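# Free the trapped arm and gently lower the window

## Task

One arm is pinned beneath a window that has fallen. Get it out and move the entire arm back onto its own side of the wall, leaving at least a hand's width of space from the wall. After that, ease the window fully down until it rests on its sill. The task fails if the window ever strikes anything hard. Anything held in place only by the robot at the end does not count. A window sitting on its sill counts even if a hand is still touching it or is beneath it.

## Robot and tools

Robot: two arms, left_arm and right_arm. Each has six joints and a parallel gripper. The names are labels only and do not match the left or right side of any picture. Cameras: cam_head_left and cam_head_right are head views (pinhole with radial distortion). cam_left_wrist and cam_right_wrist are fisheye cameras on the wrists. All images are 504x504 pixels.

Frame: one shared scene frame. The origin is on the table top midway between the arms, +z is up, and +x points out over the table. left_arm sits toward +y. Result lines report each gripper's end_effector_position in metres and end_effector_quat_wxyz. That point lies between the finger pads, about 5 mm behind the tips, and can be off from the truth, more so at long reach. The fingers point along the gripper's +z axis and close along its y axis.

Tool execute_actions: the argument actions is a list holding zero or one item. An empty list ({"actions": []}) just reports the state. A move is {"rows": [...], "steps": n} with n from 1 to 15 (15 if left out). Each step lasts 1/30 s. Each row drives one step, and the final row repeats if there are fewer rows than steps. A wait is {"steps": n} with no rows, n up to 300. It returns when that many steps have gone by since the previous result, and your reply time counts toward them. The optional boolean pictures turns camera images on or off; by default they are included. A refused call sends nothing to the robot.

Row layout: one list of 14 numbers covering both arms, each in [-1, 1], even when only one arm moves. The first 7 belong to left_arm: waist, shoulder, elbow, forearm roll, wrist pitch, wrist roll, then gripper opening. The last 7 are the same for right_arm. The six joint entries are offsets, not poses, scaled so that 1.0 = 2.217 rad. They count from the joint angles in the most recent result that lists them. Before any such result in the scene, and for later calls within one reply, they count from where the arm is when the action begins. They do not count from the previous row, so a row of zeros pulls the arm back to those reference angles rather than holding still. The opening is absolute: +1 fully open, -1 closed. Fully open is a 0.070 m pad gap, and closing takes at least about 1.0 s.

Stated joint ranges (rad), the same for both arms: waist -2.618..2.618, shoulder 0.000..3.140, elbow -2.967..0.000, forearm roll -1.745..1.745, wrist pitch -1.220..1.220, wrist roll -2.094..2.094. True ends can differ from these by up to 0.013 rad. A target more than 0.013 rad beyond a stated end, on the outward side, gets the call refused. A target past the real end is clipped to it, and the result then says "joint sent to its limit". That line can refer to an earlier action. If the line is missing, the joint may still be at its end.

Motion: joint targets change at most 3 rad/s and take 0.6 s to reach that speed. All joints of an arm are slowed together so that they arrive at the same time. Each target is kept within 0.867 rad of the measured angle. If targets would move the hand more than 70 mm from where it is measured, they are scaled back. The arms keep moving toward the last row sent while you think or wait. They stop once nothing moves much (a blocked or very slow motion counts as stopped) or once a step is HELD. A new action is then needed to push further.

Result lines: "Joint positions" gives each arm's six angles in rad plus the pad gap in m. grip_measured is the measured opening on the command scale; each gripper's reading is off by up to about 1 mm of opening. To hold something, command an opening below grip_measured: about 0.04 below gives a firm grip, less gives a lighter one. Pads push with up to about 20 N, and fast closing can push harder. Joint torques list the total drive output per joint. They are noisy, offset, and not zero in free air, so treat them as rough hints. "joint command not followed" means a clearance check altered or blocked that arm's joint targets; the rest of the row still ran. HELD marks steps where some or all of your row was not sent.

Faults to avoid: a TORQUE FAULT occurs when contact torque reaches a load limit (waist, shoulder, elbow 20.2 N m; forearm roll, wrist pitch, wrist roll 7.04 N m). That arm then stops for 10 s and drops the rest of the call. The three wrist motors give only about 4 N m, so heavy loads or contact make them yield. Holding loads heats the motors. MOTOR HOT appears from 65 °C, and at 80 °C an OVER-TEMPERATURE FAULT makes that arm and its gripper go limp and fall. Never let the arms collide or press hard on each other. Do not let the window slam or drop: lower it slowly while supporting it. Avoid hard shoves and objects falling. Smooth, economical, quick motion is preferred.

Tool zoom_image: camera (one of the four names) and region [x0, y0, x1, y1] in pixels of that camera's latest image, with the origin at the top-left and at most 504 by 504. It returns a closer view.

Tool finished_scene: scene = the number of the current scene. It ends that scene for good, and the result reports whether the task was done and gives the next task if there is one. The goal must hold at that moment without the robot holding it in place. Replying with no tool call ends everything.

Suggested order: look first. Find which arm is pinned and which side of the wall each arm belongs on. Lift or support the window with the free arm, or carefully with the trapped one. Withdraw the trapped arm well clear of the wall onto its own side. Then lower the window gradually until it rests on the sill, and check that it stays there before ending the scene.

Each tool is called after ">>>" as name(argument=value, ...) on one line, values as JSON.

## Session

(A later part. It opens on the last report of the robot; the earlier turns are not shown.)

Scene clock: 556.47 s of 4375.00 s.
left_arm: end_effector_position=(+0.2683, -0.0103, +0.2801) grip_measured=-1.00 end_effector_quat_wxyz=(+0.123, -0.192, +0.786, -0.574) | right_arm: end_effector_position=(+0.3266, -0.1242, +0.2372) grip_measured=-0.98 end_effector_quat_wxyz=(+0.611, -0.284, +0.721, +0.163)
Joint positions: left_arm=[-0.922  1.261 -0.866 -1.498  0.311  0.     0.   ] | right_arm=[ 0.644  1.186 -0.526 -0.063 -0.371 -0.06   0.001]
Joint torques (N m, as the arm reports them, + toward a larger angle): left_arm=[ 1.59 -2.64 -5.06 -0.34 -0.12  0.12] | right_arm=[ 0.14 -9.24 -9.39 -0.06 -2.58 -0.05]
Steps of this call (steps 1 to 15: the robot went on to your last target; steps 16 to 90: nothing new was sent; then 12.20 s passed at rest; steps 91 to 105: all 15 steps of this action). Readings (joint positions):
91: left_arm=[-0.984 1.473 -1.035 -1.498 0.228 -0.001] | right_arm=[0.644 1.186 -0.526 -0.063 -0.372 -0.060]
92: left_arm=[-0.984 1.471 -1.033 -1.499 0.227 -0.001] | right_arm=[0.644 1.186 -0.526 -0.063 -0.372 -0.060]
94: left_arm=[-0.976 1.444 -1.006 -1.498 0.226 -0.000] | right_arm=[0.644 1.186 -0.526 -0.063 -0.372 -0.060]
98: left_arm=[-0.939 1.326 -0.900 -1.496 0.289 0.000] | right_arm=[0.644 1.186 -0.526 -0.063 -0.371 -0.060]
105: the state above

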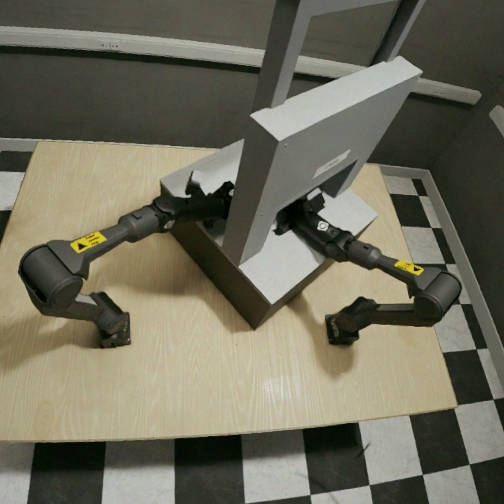

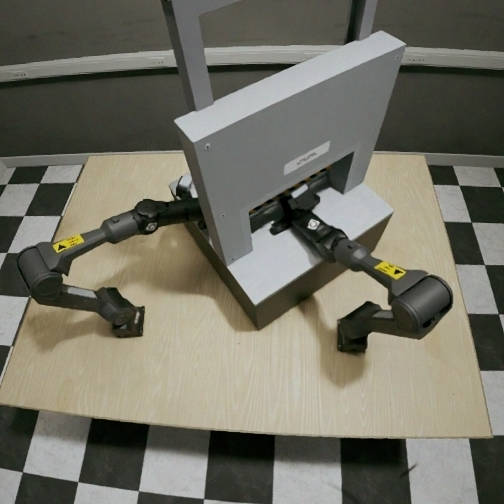

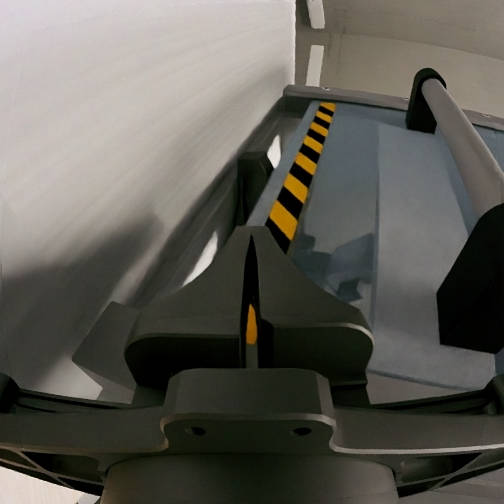

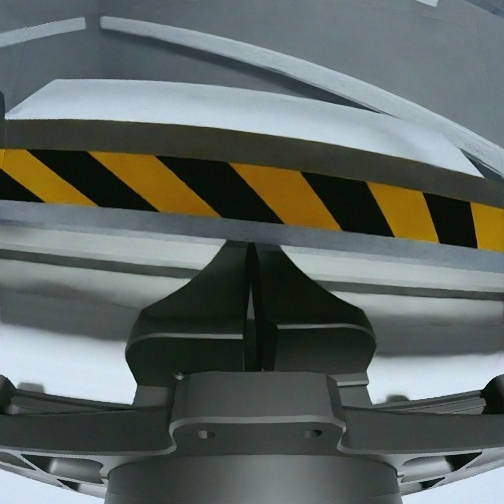

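>>> execute_actions(actions=[])

Scene clock: 571.93 s of 4375.00 s.
left_arm: end_effector_position=(+0.2730, -0.0084, +0.2824) grip_measured=-1.00 end_effector_quat_wxyz=(+0.130, -0.198, +0.783, -0.575) | right_arm: end_effector_position=(+0.3267, -0.1242, +0.2367) grip_measured=-0.98 end_effector_quat_wxyz=(+0.610, -0.284, +0.722, +0.163)
Joint positions: left_arm=[-0.916  1.262 -0.872 -1.501  0.3   -0.     0.   ] | right_arm=[ 0.644  1.187 -0.526 -0.063 -0.37  -0.06   0.001]
Joint torques (N m, as the arm reports them, + toward a larger angle): left_arm=[ 1.36 -2.2  -4.94 -0.36 -0.17 -0.18] | right_arm=[ 0.18 -4.52 -7.07 -0.15 -2.    0.1 ]
Steps of this call (steps 1 to 30: the robot went on to your last target; steps 31 to 90: nothing new was sent; then 12.47 s passed at rest). Readings (joint positions):
1: left_arm=[-0.922 1.261 -0.868 -1.499 0.310 0.000] | right_arm=[0.644 1.186 -0.526 -0.063 -0.371 -0.060]
2: left_arm=[-0.922 1.261 -0.869 -1.500 0.309 0.000] | right_arm=[0.644 1.186 -0.526 -0.063 -0.371 -0.060]
4: left_arm=[-0.920 1.261 -0.870 -1.500 0.306 0.000] | right_arm=[0.644 1.186 -0.526 -0.063 -0.371 -0.060]
8: left_arm=[-0.918 1.261 -0.871 -1.501 0.303 0.000] | right_arm=[0.644 1.186 -0.526 -0.063 -0.370 -0.060]
90: the state above
All arms were judged still, so your last target was given up. Only a new action makes them travel on or press farther. Fingers that are still opening or closing keep moving.

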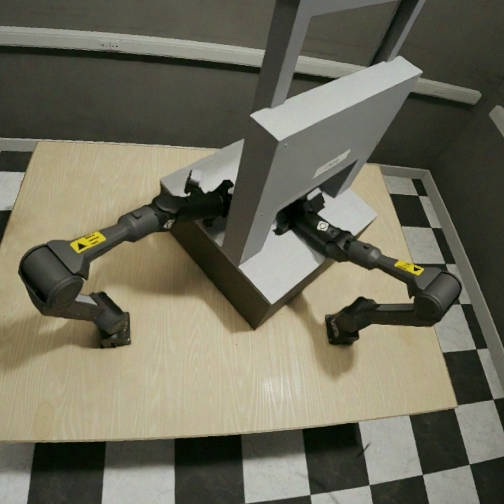

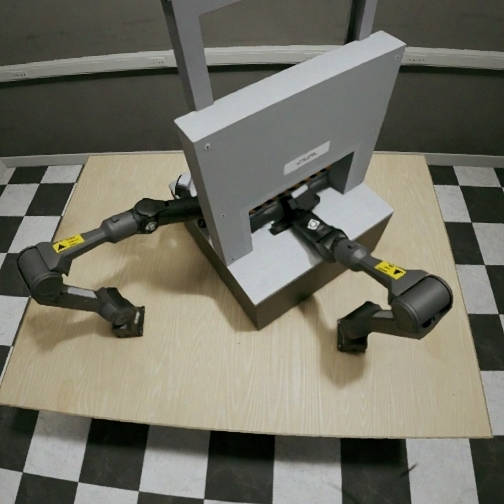

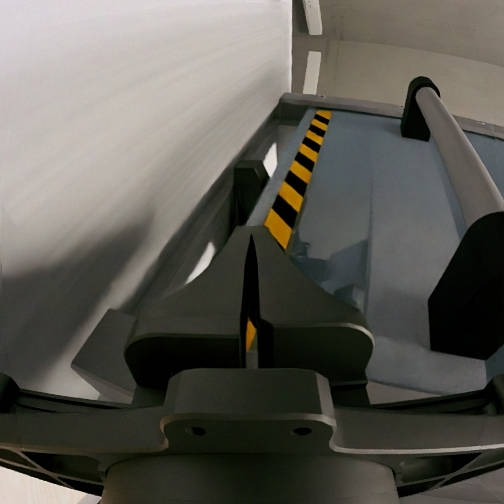

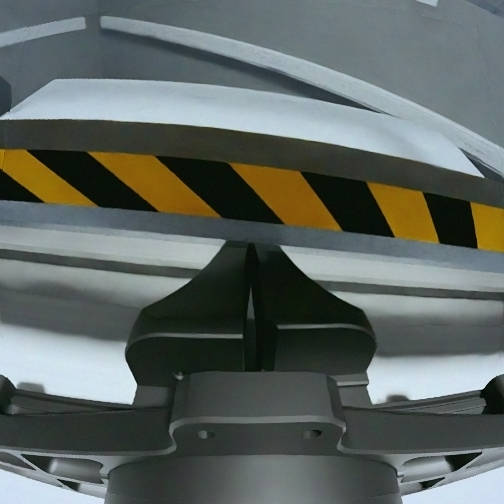

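>>> execute_actions(actions=[{"rows": [[0,0,-0.008,0,0,0,-1,0,0,0,0,0,0,-1],[0,0,-0.016,0,0,0,-1,0,0,0,0,0,0,-1],[0,0,-0.024,0,0,0,-1,0,0,0,0,0,0,-1]], "steps": 15}])

Scene clock: 615.77 s of 4375.00 s.
left_arm: end_effector_position=(+0.2772, -0.0126, +0.3063) grip_measured=-1.00 end_effector_quat_wxyz=(+0.140, -0.190, +0.769, -0.593) | right_arm: end_effector_position=(+0.3267, -0.1242, +0.2365) grip_measured=-0.98 end_effector_quat_wxyz=(+0.610, -0.284, +0.722, +0.163)
Joint positions: left_arm=[-0.916  1.262 -0.925 -1.501  0.3   -0.     0.   ] | right_arm=[ 0.644  1.187 -0.526 -0.063 -0.37  -0.06   0.001]
Joint torques (N m, as the arm reports them, + toward a larger angle): left_arm=[ 1.35 -3.22 -3.78 -0.22 -0.16 -0.15] | right_arm=[ 0.14 -4.13 -5.97 -0.25 -1.87  0.08]
Steps of this call (steps 1 to 90: nothing new was sent; then 40.33 s passed at rest; steps 91 to 105: all 15 steps of this action). Readings (joint positions):
91: left_arm=[-0.916 1.262 -0.872 -1.501 0.300 -0.000] | right_arm=[0.644 1.187 -0.526 -0.063 -0.370 -0.060]
92: left_arm=[-0.916 1.262 -0.878 -1.501 0.300 -0.000] | right_arm=[0.644 1.187 -0.526 -0.063 -0.370 -0.060]
94: left_arm=[-0.916 1.262 -0.907 -1.501 0.300 -0.000] | right_arm=[0.644 1.187 -0.526 -0.063 -0.370 -0.060]
98: left_arm=[-0.916 1.262 -0.928 -1.501 0.300 -0.000] | right_arm=[0.644 1.187 -0.526 -0.063 -0.370 -0.060]
105: the state above

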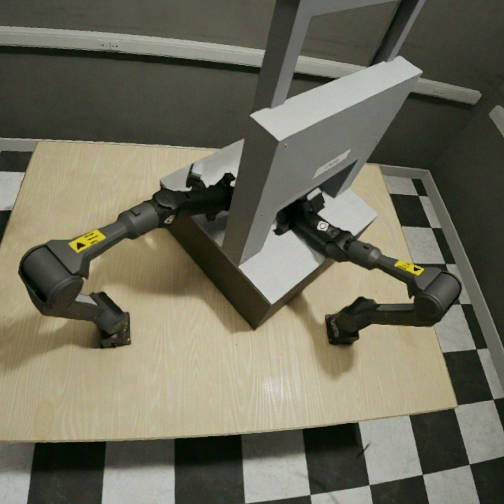

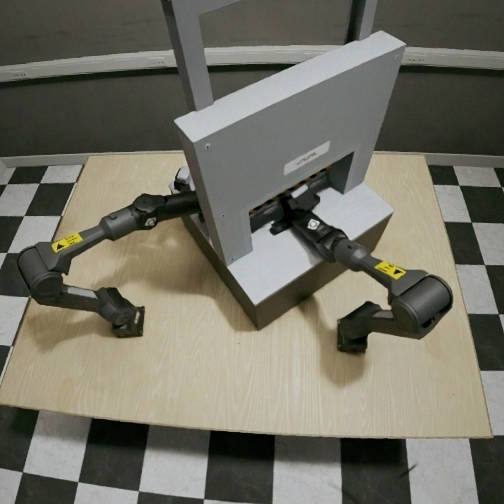

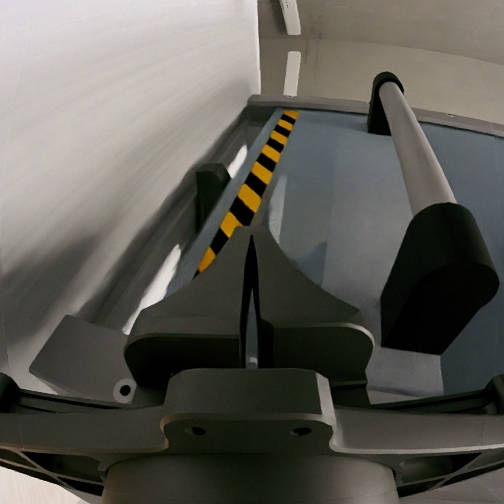

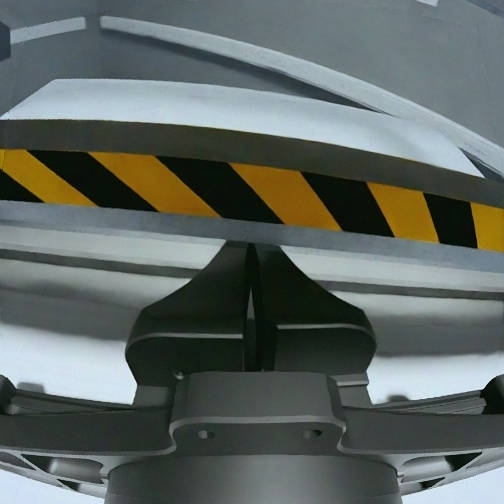

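>>> execute_actions(actions=[{"rows": [[-0.002,0.011,-0.010,0,0,0,-1,0,0,0,0,0,0,-1],[-0.003,0.022,-0.0205,0,0,0,-1,0,0,0,0,0,0,-1],[-0.0045,0.033,-0.031,0,0,0,-1,0,0,0,0,0,0,-1],[-0.006,0.044,-0.041,0,0,0,-1,0,0,0,0,0,0,-1],[-0.0075,0.055,-0.0515,0,0,0,-1,0,0,0,0,0,0,-1],[-0.009,0.0655,-0.0615,0,0,0,-1,0,0,0,0,0,0,-1]], "steps": 15}])

Scene clock: 645.90 s of 4375.00 s.
left_arm: end_effector_position=(+0.2938, -0.0382, +0.3121) grip_measured=-1.00 end_effector_quat_wxyz=(+0.137, -0.182, +0.770, -0.596) | right_arm: end_effector_position=(+0.3267, -0.1242, +0.2365) grip_measured=-0.98 end_effector_quat_wxyz=(+0.610, -0.284, +0.722, +0.163)
Joint positions: left_arm=[-0.929  1.37  -1.038 -1.5    0.305  0.001  0.   ] | right_arm=[ 0.644  1.187 -0.526 -0.063 -0.37  -0.06   0.001]
Joint torques (N m, as the arm reports them, + toward a larger angle): left_arm=[ 0.62 -2.3  -4.35 -0.15 -0.17 -0.03] | right_arm=[ 0.18 -7.   -4.11 -0.29 -1.46 -0.16]
TORQUE FAULT: the external load on joint 2 (shoulder) of the left arm reached its load limit, and that arm stopped for 10 seconds. A torque fault stops only its own arm. That arm's remaining commands of this call were not run. That arm holds where it stopped, with its grip as last carried out, and accepts commands again: back off and push less far. That arm stops again, at the same cost, whenever a joint's load reaches its limit.
The stop of the left arm began at step 99 of this call (marked STOPPED below). From that step on that arm followed nothing that you had sent. 7 of its steps, steps kept back included, did not run and will not run. Nothing is kept back now, and the robot has no last target.
Steps of this call (steps 1 to 15: the robot went on to your last target; steps 16 to 90: nothing new was sent; then 16.83 s passed at rest; steps 91 to 105: all 15 steps of this action; steps 106 to 399: the stop continued). Readings (joint positions):
91: left_arm=[-0.916 1.262 -0.925 -1.501 0.300 -0.000] | right_arm=[0.644 1.187 -0.526 -0.063 -0.370 -0.060]
92: left_arm=[-0.917 1.267 -0.930 -1.501 0.300 -0.000] | right_arm=[0.644 1.187 -0.526 -0.063 -0.370 -0.060]
94: left_arm=[-0.921 1.298 -0.958 -1.501 0.300 -0.000] | right_arm=[0.644 1.187 -0.526 -0.063 -0.370 -0.060]
98: left_arm=[-0.930 1.375 -1.038 -1.500 0.304 0.001] | right_arm=[0.644 1.187 -0.528 -0.063 -0.373 -0.060]
99: left_arm=[-0.929 1.368 -1.038 -1.500 0.305 0.001] | right_arm=[0.644 1.187 -0.530 -0.063 -0.375 -0.060] STOPPED (the left arm)
399: the state above

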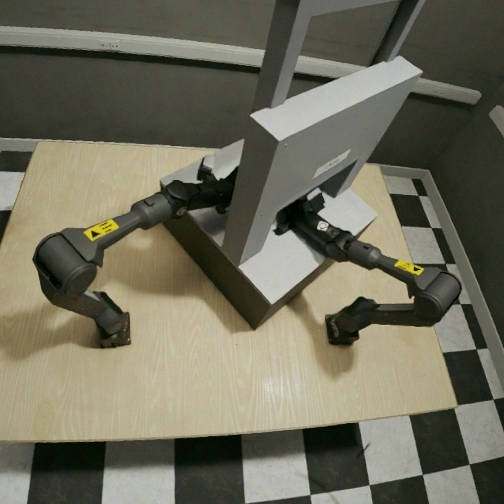

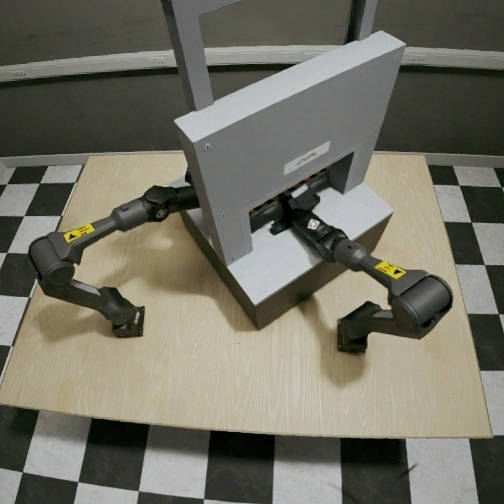

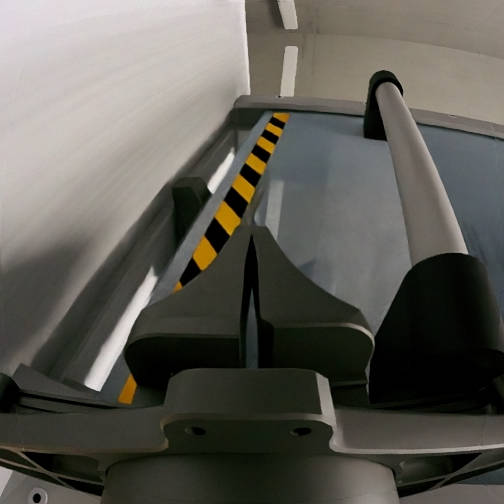

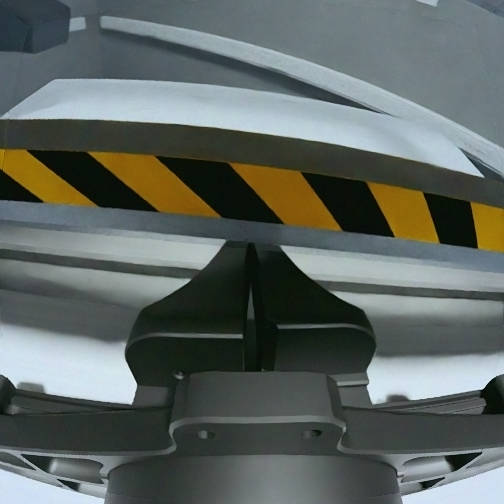

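>>> execute_actions(actions=[{"rows": [[0.0005,-0.003,0.0028,0,0,0,-1,0,0,0,0,0,0,-1],[0.001,-0.006,0.0057,0,0,0,-1,0,0,0,0,0,0,-1],[0.0015,-0.009,0.0085,0,0,0,-1,0,0,0,0,0,0,-1],[0.002,-0.012,0.0113,0,0,0,-1,0,0,0,0,0,0,-1],[0.0025,-0.015,0.0142,0,0,0,-1,0,0,0,0,0,0,-1],[0.003,-0.018,0.017,0,0,0,-1,0,0,0,0,0,0,-1],[0.0035,-0.021,0.0198,0,0,0,-1,0,0,0,0,0,0,-1],[0.004,-0.024,0.0227,0,0,0,-1,0,0,0,0,0,0,-1],[0.004,-0.027,0.0255,0,0,0,-1,0,0,0,0,0,0,-1],[0.004,-0.030,0.0283,0,0,0,-1,0,0,0,0,0,0,-1],[0.004,-0.033,0.0312,0,0,0,-1,0,0,0,0,0,0,-1],[0.004,-0.036,0.034,0,0,0,-1,0,0,0,0,0,0,-1]], "steps": 15}])

Scene clock: 662.90 s of 4375.00 s.
left_arm: end_effector_position=(+0.2810, -0.0199, +0.3117) grip_measured=-1.00 end_effector_quat_wxyz=(+0.140, -0.185, +0.768, -0.597) | right_arm: end_effector_position=(+0.3267, -0.1242, +0.2365) grip_measured=-0.98 end_effector_quat_wxyz=(+0.610, -0.284, +0.722, +0.163)
Joint positions: left_arm=[-0.92   1.289 -0.962 -1.5    0.305  0.001  0.   ] | right_arm=[ 0.644  1.187 -0.526 -0.063 -0.37  -0.06   0.001]
Joint torques (N m, as the arm reports them, + toward a larger angle): left_arm=[ 1.18 -2.8  -4.77 -0.14 -0.1  -0.02] | right_arm=[ 0.16 -6.61 -4.13 -0.27 -1.46 -0.15]
Steps of this call (steps 1 to 90: nothing new was sent; then 13.50 s passed at rest; steps 91 to 105: all 15 steps of this action). Readings (joint positions):
91: left_arm=[-0.929 1.370 -1.038 -1.500 0.305 0.001] | right_arm=[0.644 1.187 -0.526 -0.063 -0.370 -0.060]
92: left_arm=[-0.928 1.364 -1.033 -1.500 0.305 0.001] | right_arm=[0.644 1.187 -0.526 -0.063 -0.370 -0.060]
94: left_arm=[-0.926 1.349 -1.018 -1.500 0.305 0.001] | right_arm=[0.644 1.187 -0.526 -0.063 -0.370 -0.060]
98: left_arm=[-0.921 1.322 -0.992 -1.500 0.305 0.001] | right_arm=[0.644 1.187 -0.526 -0.063 -0.370 -0.060]
105: the state above

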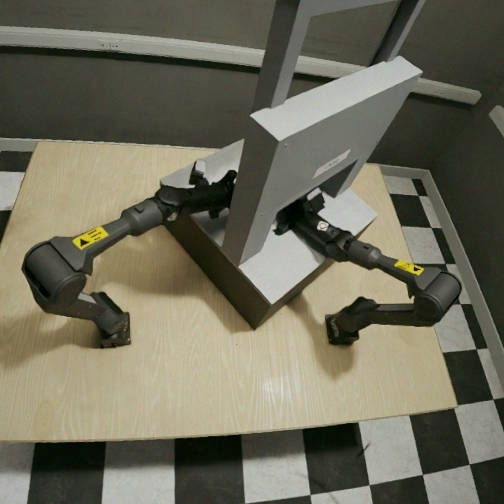

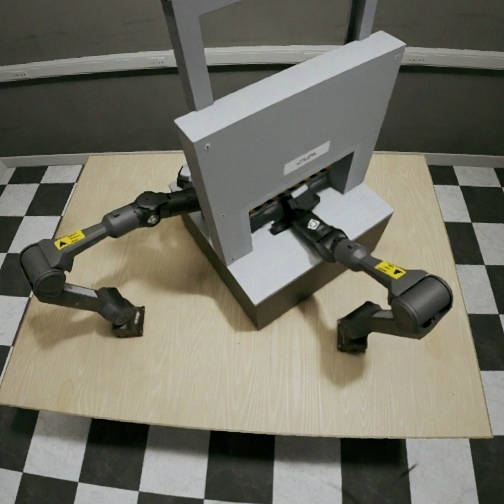

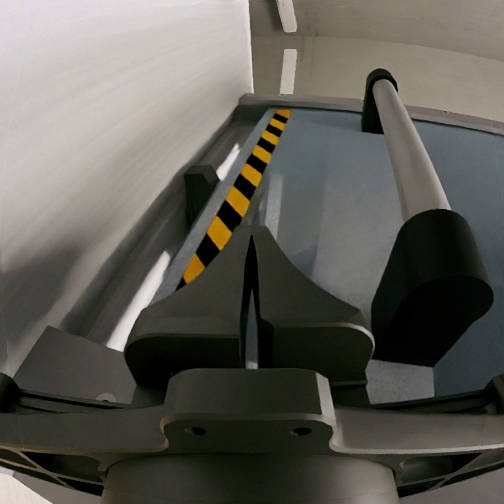

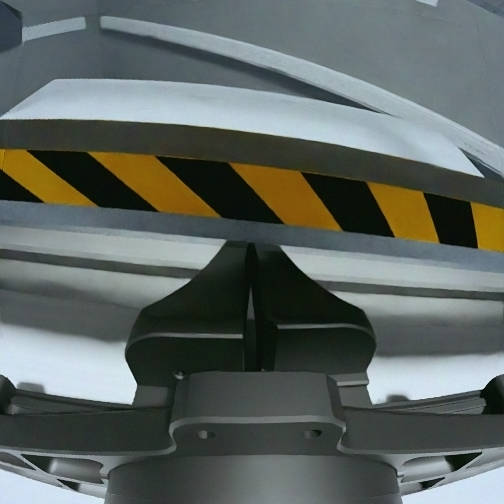

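>>> execute_actions(actions=[{"rows": [[0,0,-0.0015,0,0,0,-1,0,0,0,0,0,0,-1],[0,0,-0.003,0,0,0,-1,0,0,0,0,0,0,-1],[0,0,-0.0045,0,0,0,-1,0,0,0,0,0,0,-1],[0,0,-0.006,0,0,0,-1,0,0,0,0,0,0,-1],[0,0,-0.0075,0,0,0,-1,0,0,0,0,0,0,-1],[0,0,-0.009,0,0,0,-1,0,0,0,0,0,0,-1],[0,0,-0.0105,0,0,0,-1,0,0,0,0,0,0,-1],[0,0,-0.012,0,0,0,-1,0,0,0,0,0,0,-1],[0,0,-0.0135,0,0,0,-1,0,0,0,0,0,0,-1],[0,0,-0.015,0,0,0,-1,0,0,0,0,0,0,-1],[0,0,-0.0165,0,0,0,-1,0,0,0,0,0,0,-1],[0,0,-0.018,0,0,0,-1,0,0,0,0,0,0,-1]], "steps": 15}])

Scene clock: 668.13 s of 4375.00 s.
left_arm: end_effector_position=(+0.2835, -0.0224, +0.3304) grip_measured=-1.00 end_effector_quat_wxyz=(+0.149, -0.178, +0.757, -0.611) | right_arm: end_effector_position=(+0.3267, -0.1242, +0.2365) grip_measured=-0.98 end_effector_quat_wxyz=(+0.610, -0.284, +0.722, +0.163)
Joint positions: left_arm=[-0.92   1.289 -1.003 -1.5    0.305  0.001  0.   ] | right_arm=[ 0.644  1.187 -0.526 -0.063 -0.37  -0.06   0.001]
Joint torques (N m, as the arm reports them, + toward a larger angle): left_arm=[ 1.32 -3.29 -4.49 -0.14 -0.11 -0.02] | right_arm=[ 0.14 -6.84 -4.08 -0.27 -1.46 -0.15]
Steps of this call (steps 1 to 15: the robot went on to your last target; steps 16 to 90: nothing new was sent; then 1.73 s passed at rest; steps 91 to 105: all 15 steps of this action). Readings (joint positions):
91: left_arm=[-0.920 1.291 -0.964 -1.500 0.305 0.001] | right_arm=[0.644 1.187 -0.526 -0.063 -0.370 -0.060]
92: left_arm=[-0.920 1.290 -0.966 -1.500 0.305 0.001] | right_arm=[0.644 1.187 -0.526 -0.063 -0.370 -0.060]
94: left_arm=[-0.920 1.290 -0.974 -1.500 0.305 0.001] | right_arm=[0.644 1.187 -0.526 -0.063 -0.370 -0.060]
98: left_arm=[-0.920 1.290 -0.987 -1.500 0.305 0.001] | right_arm=[0.644 1.187 -0.526 -0.063 -0.370 -0.060]
105: the state above

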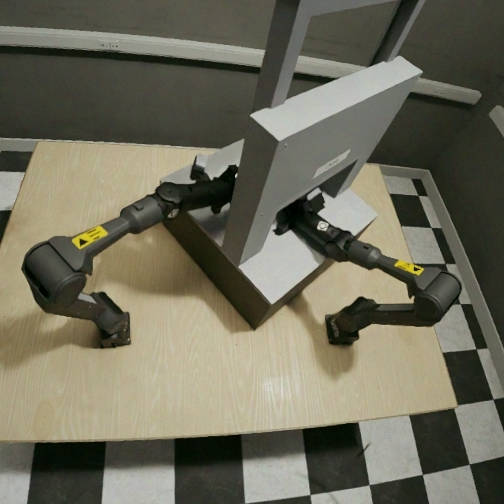

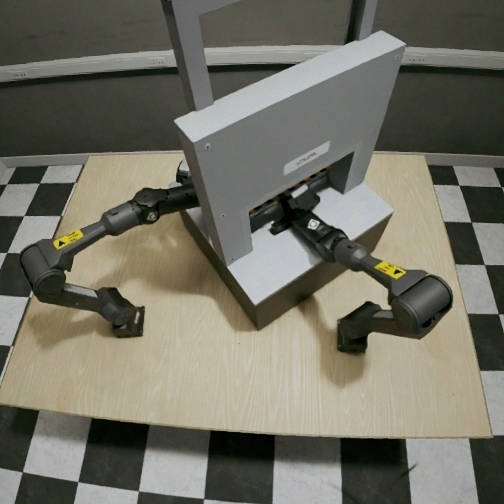

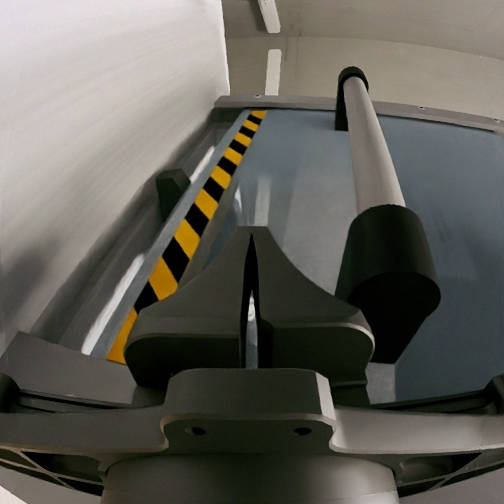

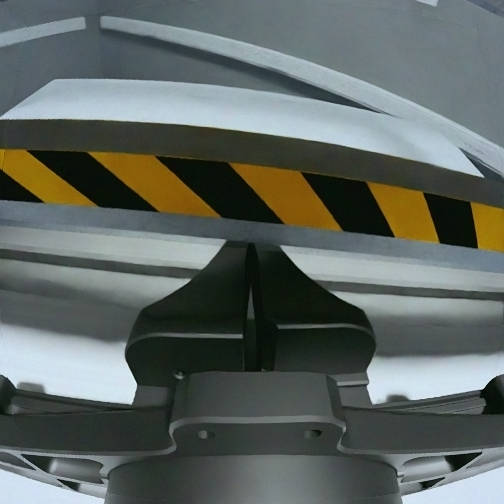

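>>> execute_actions(actions=[{"rows": [[0,0,-0.0012,0,0,0,-1,0,0,0,0,0,0,-1],[0,0,-0.0024,0,0,0,-1,0,0,0,0,0,0,-1],[0,0,-0.0036,0,0,0,-1,0,0,0,0,0,0,-1],[0,0,-0.0048,0,0,0,-1,0,0,0,0,0,0,-1],[0,0,-0.006,0,0,0,-1,0,0,0,0,0,0,-1],[0,0,-0.0072,0,0,0,-1,0,0,0,0,0,0,-1],[0,0,-0.0084,0,0,0,-1,0,0,0,0,0,0,-1],[0,0,-0.0096,0,0,0,-1,0,0,0,0,0,0,-1],[0,0,-0.0108,0,0,0,-1,0,0,0,0,0,0,-1],[0,0,-0.012,0,0,0,-1,0,0,0,0,0,0,-1],[0,0,-0.0132,0,0,0,-1,0,0,0,0,0,0,-1],[0,0,-0.0144,0,0,0,-1,0,0,0,0,0,0,-1]], "steps": 15}])

Scene clock: 672.50 s of 4375.00 s.
left_arm: end_effector_position=(+0.2850, -0.0239, +0.3455) grip_measured=-1.00 end_effector_quat_wxyz=(+0.155, -0.173, +0.748, -0.622) | right_arm: end_effector_position=(+0.3267, -0.1242, +0.2365) grip_measured=-0.98 end_effector_quat_wxyz=(+0.610, -0.284, +0.722, +0.163)
Joint positions: left_arm=[-0.92   1.289 -1.035 -1.5    0.305  0.001  0.   ] | right_arm=[ 0.644  1.187 -0.526 -0.063 -0.37  -0.06   0.001]
Joint torques (N m, as the arm reports them, + toward a larger angle): left_arm=[ 0.86 -2.82 -4.28 -0.13 -0.11 -0.01] | right_arm=[ 0.13 -6.87 -4.12 -0.27 -1.47 -0.15]
Steps of this call (steps 1 to 15: the robot went on to your last target; steps 16 to 90: nothing new was sent; then 0.87 s passed at rest; steps 91 to 105: all 15 steps of this action). Readings (joint positions):
91: left_arm=[-0.920 1.289 -1.002 -1.500 0.305 0.001] | right_arm=[0.644 1.187 -0.526 -0.063 -0.370 -0.060]
92: left_arm=[-0.920 1.289 -1.005 -1.500 0.305 0.001] | right_arm=[0.644 1.187 -0.526 -0.063 -0.370 -0.060]
94: left_arm=[-0.920 1.289 -1.011 -1.500 0.305 0.001] | right_arm=[0.644 1.187 -0.526 -0.063 -0.370 -0.060]
98: left_arm=[-0.920 1.289 -1.022 -1.500 0.305 0.001] | right_arm=[0.644 1.187 -0.526 -0.063 -0.370 -0.060]
105: the state above

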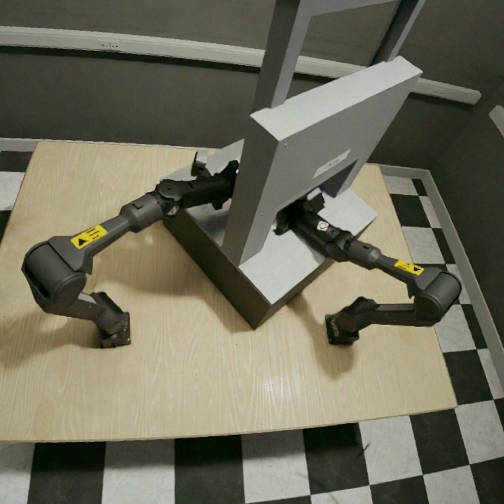

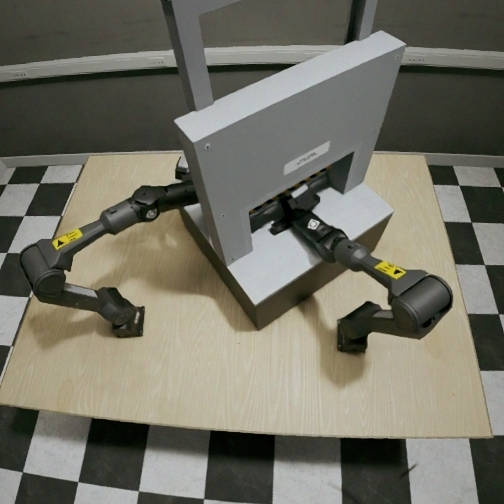

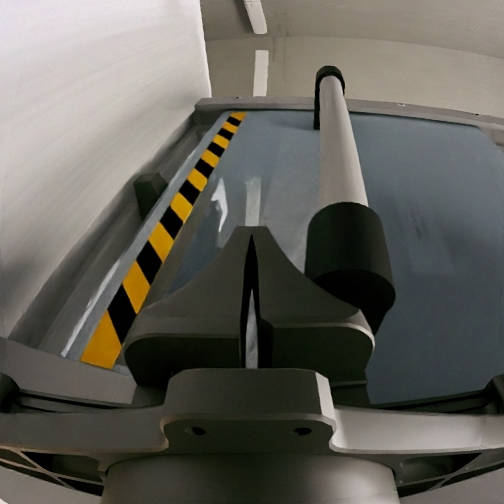

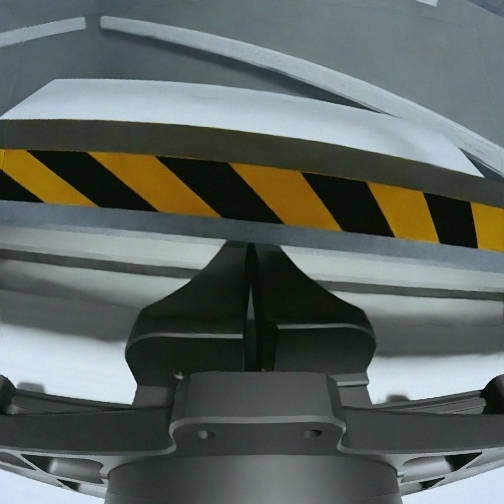

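>>> execute_actions(actions=[{"rows": [[0,0,0.004,0,0,0,-1,0,0,0,0,0,0,-1],[0,0,0.008,0,0,0,-1,0,0,0,0,0,0,-1],[0,0,0.012,0,0,0,-1,0,0,0,0,0,0,-1],[0,0,0.016,0,0,0,-1,0,0,0,0,0,0,-1],[0,0,0.020,0,0,0,-1,0,0,0,0,0,0,-1],[0,0,0.024,0,0,0,-1,0,0,0,0,0,0,-1],[0,0,0.028,0,0,0,-1,0,0,0,0,0,0,-1],[0,0,0.032,0,0,0,-1,0,0,0,0,0,0,-1],[0,0,0.036,0,0,0,-1,0,0,0,0,0,0,-1],[0,0,0.038,0,0,0,-1,0,0,0,0,0,0,-1]], "steps": 15}], pictures=false)

>>> execute_actions(actions=[{"rows": [[0,0,0,0,0.006,0,-1,0,0,0,0,0,0,-1],[0,0,0,0,0.012,0,-1,0,0,0,0,0,0,-1],[0,0,0,0,0.018,0,-1,0,0,0,0,0,0,-1],[0,0,0,0,0.024,0,-1,0,0,0,0,0,0,-1],[0,0,0,0,0.030,0,-1,0,0,0,0,0,0,-1],[0,0,0,0,0.036,0,-1,0,0,0,0,0,0,-1],[0,0,0,0,0.042,0,-1,0,0,0,0,0,0,-1],[0,0,0,0,0.048,0,-1,0,0,0,0,0,0,-1],[0,0,0,0,0.054,0,-1,0,0,0,0,0,0,-1],[0,0,0,0,0.060,0,-1,0,0,0,0,0,0,-1],[0,0,0,0,0.066,0,-1,0,0,0,0,0,0,-1],[0,0,0,0,0.072,0,-1,0,0,0,0,0,0,-1]], "steps": 15}])

Scene clock: 698.00 s of 4375.00 s.
left_arm: end_effector_position=(+0.2803, -0.0191, +0.3063) grip_measured=-1.00 end_effector_quat_wxyz=(+0.138, -0.187, +0.771, -0.593) | right_arm: end_effector_position=(+0.3267, -0.1242, +0.2365) grip_measured=-0.98 end_effector_quat_wxyz=(+0.610, -0.284, +0.722, +0.163)
Joint positions: left_arm=[-0.92   1.289 -0.95  -1.5    0.305  0.001  0.   ] | right_arm=[ 0.644  1.187 -0.526 -0.063 -0.37  -0.06   0.001]
Joint torques (N m, as the arm reports them, + toward a larger angle): left_arm=[ 0.9  -3.   -5.27 -0.14 -0.1  -0.01] | right_arm=[ 0.16 -6.87 -4.08 -0.27 -1.46 -0.16]
Steps of this call (steps 1 to 15: the robot went on to your last target; steps 16 to 90: nothing new was sent; then 22.00 s passed at rest; steps 91 to 105: all 15 steps of this action). Readings (joint positions):
91: left_arm=[-0.920 1.289 -1.034 -1.500 0.305 0.001] | right_arm=[0.644 1.187 -0.526 -0.063 -0.370 -0.060]
92: left_arm=[-0.920 1.289 -1.028 -1.500 0.305 0.001] | right_arm=[0.644 1.187 -0.526 -0.063 -0.370 -0.060]
94: left_arm=[-0.920 1.289 -1.007 -1.500 0.305 0.001] | right_arm=[0.644 1.187 -0.526 -0.063 -0.370 -0.060]
98: left_arm=[-0.920 1.289 -0.971 -1.500 0.305 0.001] | right_arm=[0.644 1.187 -0.526 -0.063 -0.370 -0.060]
105: the state above

Scene clock: 698.50 s of 4375.00 s.
left_arm: end_effector_position=(+0.2735, -0.0224, +0.3064) grip_measured=-1.00 end_effector_quat_wxyz=(+0.122, -0.177, +0.773, -0.597) | right_arm: end_effector_position=(+0.3267, -0.1242, +0.2365) grip_measured=-0.98 end_effector_quat_wxyz=(+0.610, -0.284, +0.722, +0.163)
Joint positions: left_arm=[-0.916  1.29  -0.95  -1.501  0.347 -0.     0.   ] | right_arm=[ 0.644  1.187 -0.526 -0.063 -0.37  -0.06   0.001]
Joint torques (N m, as the arm reports them, + toward a larger angle): left_arm=[-5.56 -4.36 -3.8   0.32  2.76  0.34] | right_arm=[ 0.15 -6.86 -4.08 -0.27 -1.46 -0.16]
Steps of this call (steps 1 to 15: all 15 steps of this action). Readings (joint positions):
1: left_arm=[-0.920 1.289 -0.950 -1.500 0.305 0.001] | right_arm=[0.644 1.187 -0.526 -0.063 -0.370 -0.060]
2: left_arm=[-0.920 1.289 -0.950 -1.500 0.311 0.001] | right_arm=[0.644 1.187 -0.526 -0.063 -0.370 -0.060]
4: left_arm=[-0.919 1.290 -0.950 -1.500 0.336 0.001] | right_arm=[0.644 1.187 -0.526 -0.063 -0.370 -0.060]
8: left_arm=[-0.911 1.292 -0.951 -1.502 0.357 -0.000] | right_arm=[0.644 1.187 -0.526 -0.063 -0.370 -0.060]
15: the state above

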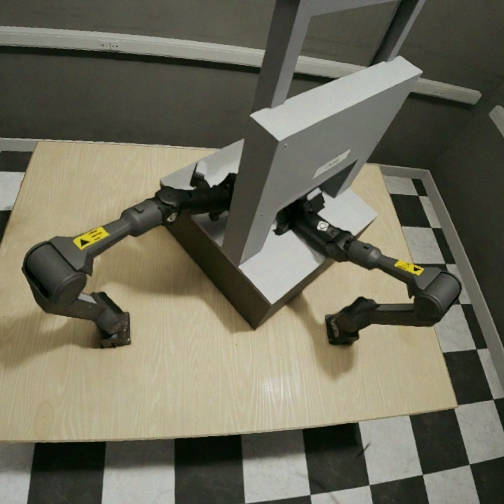

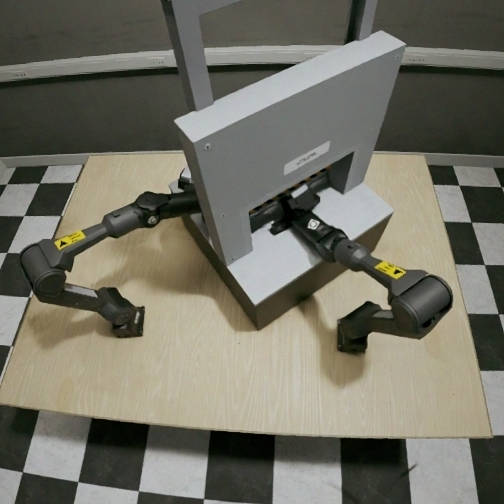

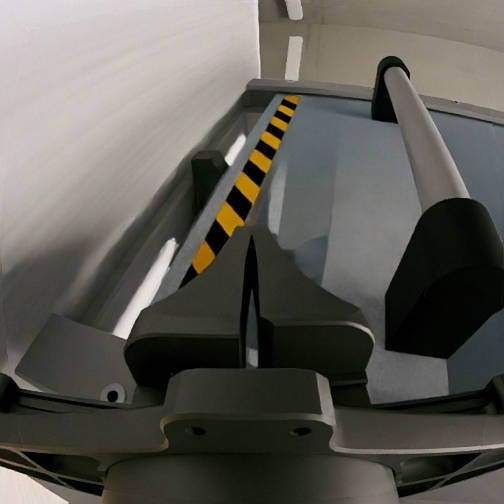

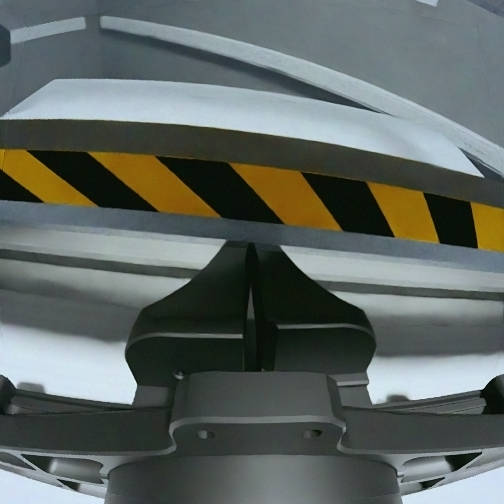

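>>> execute_actions(actions=[{"rows": [[0.002,0,0,0,-0.008,0,-1,0,0,0,0,0,0,-1]], "steps": 8}], pictures=false)

Scene clock: 701.27 s of 4375.00 s.
left_arm: end_effector_position=(+0.2745, -0.0219, +0.3064) grip_measured=-1.00 end_effector_quat_wxyz=(+0.125, -0.177, +0.773, -0.596) | right_arm: end_effector_position=(+0.3267, -0.1242, +0.2365) grip_measured=-0.98 end_effector_quat_wxyz=(+0.610, -0.284, +0.722, +0.163)
Joint positions: left_arm=[-0.916  1.29  -0.951 -1.5    0.341  0.001  0.   ] | right_arm=[ 0.644  1.187 -0.526 -0.063 -0.37  -0.06   0.001]
Joint torques (N m, as the arm reports them, + toward a larger angle): left_arm=[-2.29 -2.6  -5.03 -0.17  0.95  0.19] | right_arm=[ 0.16 -6.88 -4.1  -0.27 -1.46 -0.15]
Steps of this call (steps 1 to 15: the robot went on to your last target; steps 16 to 75: nothing new was sent; steps 76 to 83: all 8 steps of this action). Readings (joint positions):
76: left_arm=[-0.920 1.289 -0.950 -1.500 0.337 0.001] | right_arm=[0.644 1.187 -0.526 -0.063 -0.370 -0.060]
77: left_arm=[-0.920 1.289 -0.950 -1.500 0.337 0.001] | right_arm=[0.644 1.187 -0.526 -0.063 -0.370 -0.060]
79: left_arm=[-0.919 1.289 -0.950 -1.500 0.338 0.001] | right_arm=[0.644 1.187 -0.526 -0.063 -0.370 -0.060]
83: the state above

>>> execute_actions(actions=[{"rows": [[0.005,0,0,0,0,0,-1,0,0,0,0,0,0,-1],[0.010,0,0,0,0,0,-1,0,0,0,0,0,0,-1],[0.016,0,0,0,0,0,-1,0,0,0,0,0,0,-1],[0.022,0,0,0,0,0,-1,0,0,0,0,0,0,-1],[0.028,0,0,0,0,0,-1,0,0,0,0,0,0,-1],[0.034,0,0,0,0,0,-1,0,0,0,0,0,0,-1],[0.040,0,0,0,0,0,-1,0,0,0,0,0,0,-1],[0.046,0,0,0,0,0,-1,0,0,0,0,0,0,-1],[0.052,0,0,0,0,0,-1,0,0,0,0,0,0,-1],[0.058,0,0,0,0,0,-1,0,0,0,0,0,0,-1],[0.063,0,0,0,0,0,-1,0,0,0,0,0,0,-1]], "steps": 15}], pictures=false)

>>> execute_actions(actions=[{"rows": [[0,0,0,0,0,0.06,1,0,0,0,0,0,0,-1],[0,0,0,0,0,0.12,1,0,0,0,0,0,0,-1],[0,0,0,0,0,0.18,1,0,0,0,0,0,0,-1],[0,0,0,0,0,0.24,1,0,0,0,0,0,0,-1],[0,0,0,0,0,0.30,1,0,0,0,0,0,0,-1],[0,0,0,0,0,0.36,1,0,0,0,0,0,0,-1],[0,0,0,0,0,0.42,1,0,0,0,0,0,0,-1],[0,0,0,0,0,0.48,1,0,0,0,0,0,0,-1],[0,0,0,0,0,0.54,1,0,0,0,0,0,0,-1],[0,0,0,0,0,0.60,1,0,0,0,0,0,0,-1],[0,0,0,0,0,0.66,1,0,0,0,0,0,0,-1],[0,0,0,0,0,0.68,1,0,0,0,0,0,0,-1]], "steps": 15}])

Scene clock: 788.97 s of 4375.00 s.
left_arm: end_effector_position=(+0.3204, +0.0148, +0.3063) grip_measured=-1.00 end_effector_quat_wxyz=(+0.167, -0.232, +0.759, -0.586) | right_arm: end_effector_position=(+0.3267, -0.1242, +0.2365) grip_measured=-0.98 end_effector_quat_wxyz=(+0.610, -0.284, +0.722, +0.163)
Joint positions: left_arm=[-0.775  1.29  -0.95  -1.501  0.34   0.     0.   ] | right_arm=[ 0.644  1.187 -0.526 -0.063 -0.37  -0.06   0.001]
Joint torques (N m, as the arm reports them, + toward a larger angle): left_arm=[ 0.25 -2.42 -4.22  0.09 -0.01  0.15] | right_arm=[ 0.15 -6.88 -4.09 -0.28 -1.47 -0.15]
Steps of this call (steps 1 to 15: the robot went on to your last target; steps 16 to 90: nothing new was sent; then 84.20 s passed at rest; steps 91 to 105: all 15 steps of this action). Readings (joint positions):
91: left_arm=[-0.911 1.290 -0.950 -1.501 0.330 -0.000] | right_arm=[0.644 1.187 -0.526 -0.063 -0.370 -0.060]
92: left_arm=[-0.907 1.290 -0.950 -1.501 0.335 -0.000] | right_arm=[0.644 1.187 -0.526 -0.063 -0.370 -0.060]
94: left_arm=[-0.884 1.290 -0.950 -1.501 0.342 -0.000] | right_arm=[0.644 1.187 -0.526 -0.063 -0.370 -0.060]
98: left_arm=[-0.830 1.290 -0.950 -1.501 0.341 -0.000] | right_arm=[0.644 1.187 -0.526 -0.063 -0.370 -0.060]
105: the state above

Scene clock: 789.47 s of 4375.00 s.
left_arm: end_effector_position=(+0.3201, +0.0146, +0.3063) grip_measured=-0.02 end_effector_quat_wxyz=(+0.334, +0.006, +0.793, -0.509) | right_arm: end_effector_position=(+0.3267, -0.1242, +0.2365) grip_measured=-0.98 end_effector_quat_wxyz=(+0.610, -0.284, +0.722, +0.163)
Joint positions: left_arm=[-0.775  1.29  -0.95  -1.5    0.341  0.608  0.034] | right_arm=[ 0.644  1.187 -0.526 -0.063 -0.37  -0.06   0.001]
Joint torques (N m, as the arm reports them, + toward a larger angle): left_arm=[ 0.74 -2.43 -4.35  0.01 -0.03  0.47] | right_arm=[ 0.17 -6.88 -4.11 -0.27 -1.46 -0.15]
Steps of this call (steps 1 to 15: all 15 steps of this action). Readings (joint positions):
1: left_arm=[-0.775 1.290 -0.950 -1.500 0.340 0.001] | right_arm=[0.644 1.187 -0.526 -0.063 -0.370 -0.060]
2: left_arm=[-0.775 1.290 -0.950 -1.500 0.341 0.008] | right_arm=[0.644 1.187 -0.526 -0.063 -0.370 -0.060]
4: left_arm=[-0.775 1.290 -0.950 -1.500 0.341 0.039] | right_arm=[0.644 1.187 -0.526 -0.063 -0.370 -0.060]
8: left_arm=[-0.775 1.290 -0.950 -1.500 0.341 0.168] | right_arm=[0.644 1.187 -0.526 -0.063 -0.370 -0.060]
15: the state above

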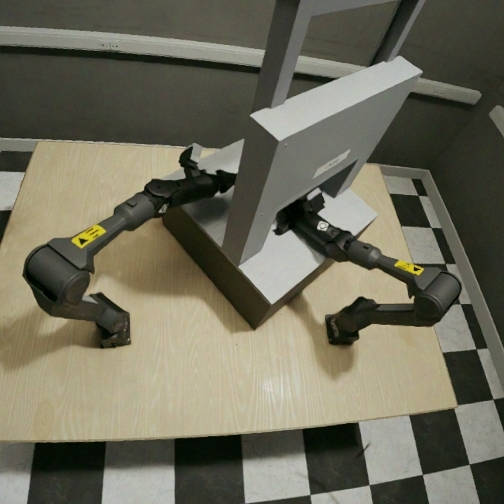

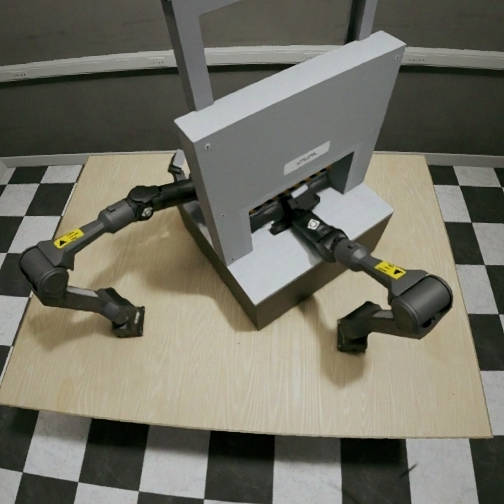

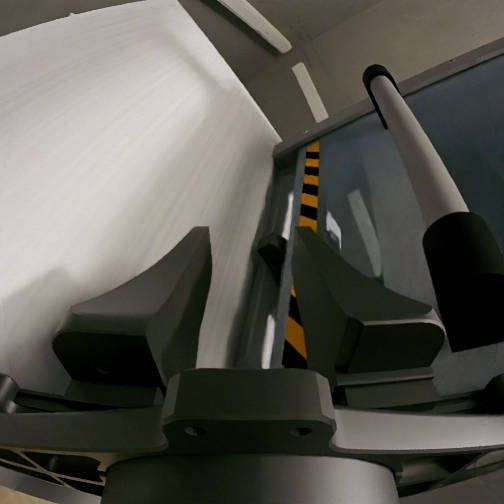

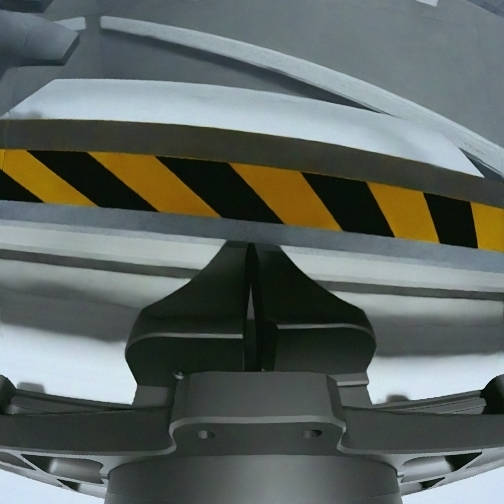

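>>> execute_actions(actions=[{"steps": 30}])

Scene clock: 790.47 s of 4375.00 s.
left_arm: end_effector_position=(+0.3203, +0.0148, +0.3063) grip_measured=+0.99 end_effector_quat_wxyz=(+0.522, +0.350, +0.712, -0.313) | right_arm: end_effector_position=(+0.3267, -0.1242, +0.2365) grip_measured=-0.98 end_effector_quat_wxyz=(+0.610, -0.284, +0.722, +0.163)
Joint positions: left_arm=[-0.775  1.29  -0.95  -1.5    0.341  1.508  0.069] | right_arm=[ 0.644  1.187 -0.526 -0.063 -0.37  -0.06   0.001]
Joint torques (N m, as the arm reports them, + toward a larger angle): left_arm=[ 1.37 -2.44 -4.32 -0.17 -0.13 -0.23] | right_arm=[ 0.17 -6.89 -4.11 -0.27 -1.46 -0.15]
Steps of this call (steps 1 to 30: the robot went on to your last target). Readings (joint positions):
1: left_arm=[-0.775 1.290 -0.950 -1.500 0.341 0.693] | right_arm=[0.644 1.187 -0.526 -0.063 -0.370 -0.060]
2: left_arm=[-0.775 1.290 -0.950 -1.500 0.341 0.783] | right_arm=[0.644 1.187 -0.526 -0.063 -0.370 -0.060]
4: left_arm=[-0.775 1.290 -0.950 -1.500 0.341 0.955] | right_arm=[0.644 1.187 -0.526 -0.063 -0.370 -0.060]
8: left_arm=[-0.775 1.290 -0.950 -1.500 0.341 1.224] | right_arm=[0.644 1.187 -0.526 -0.063 -0.370 -0.060]
30: the state above

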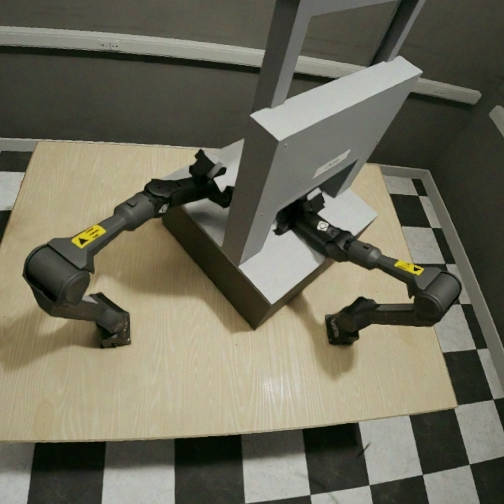

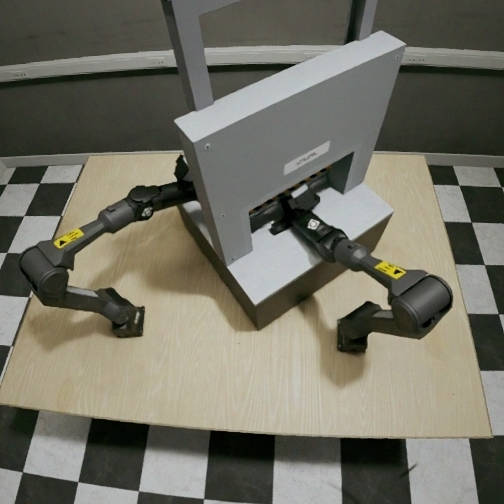

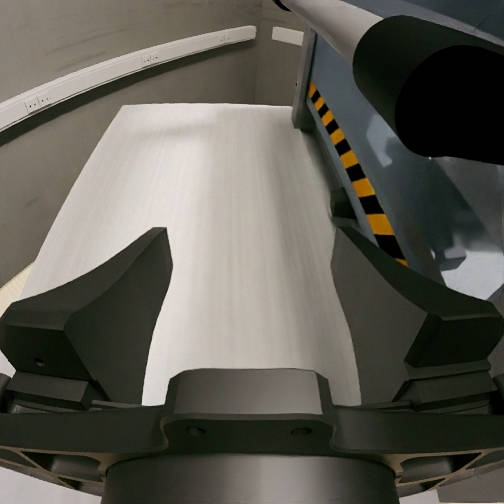

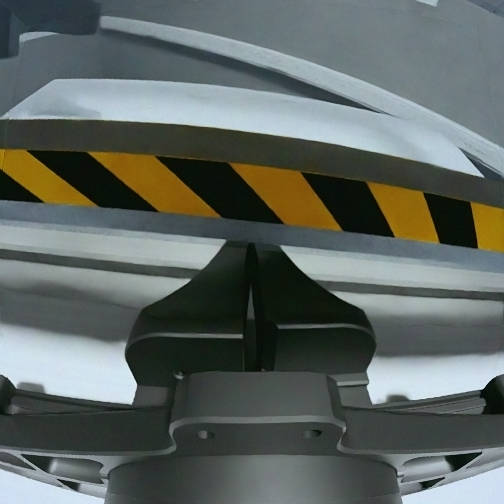

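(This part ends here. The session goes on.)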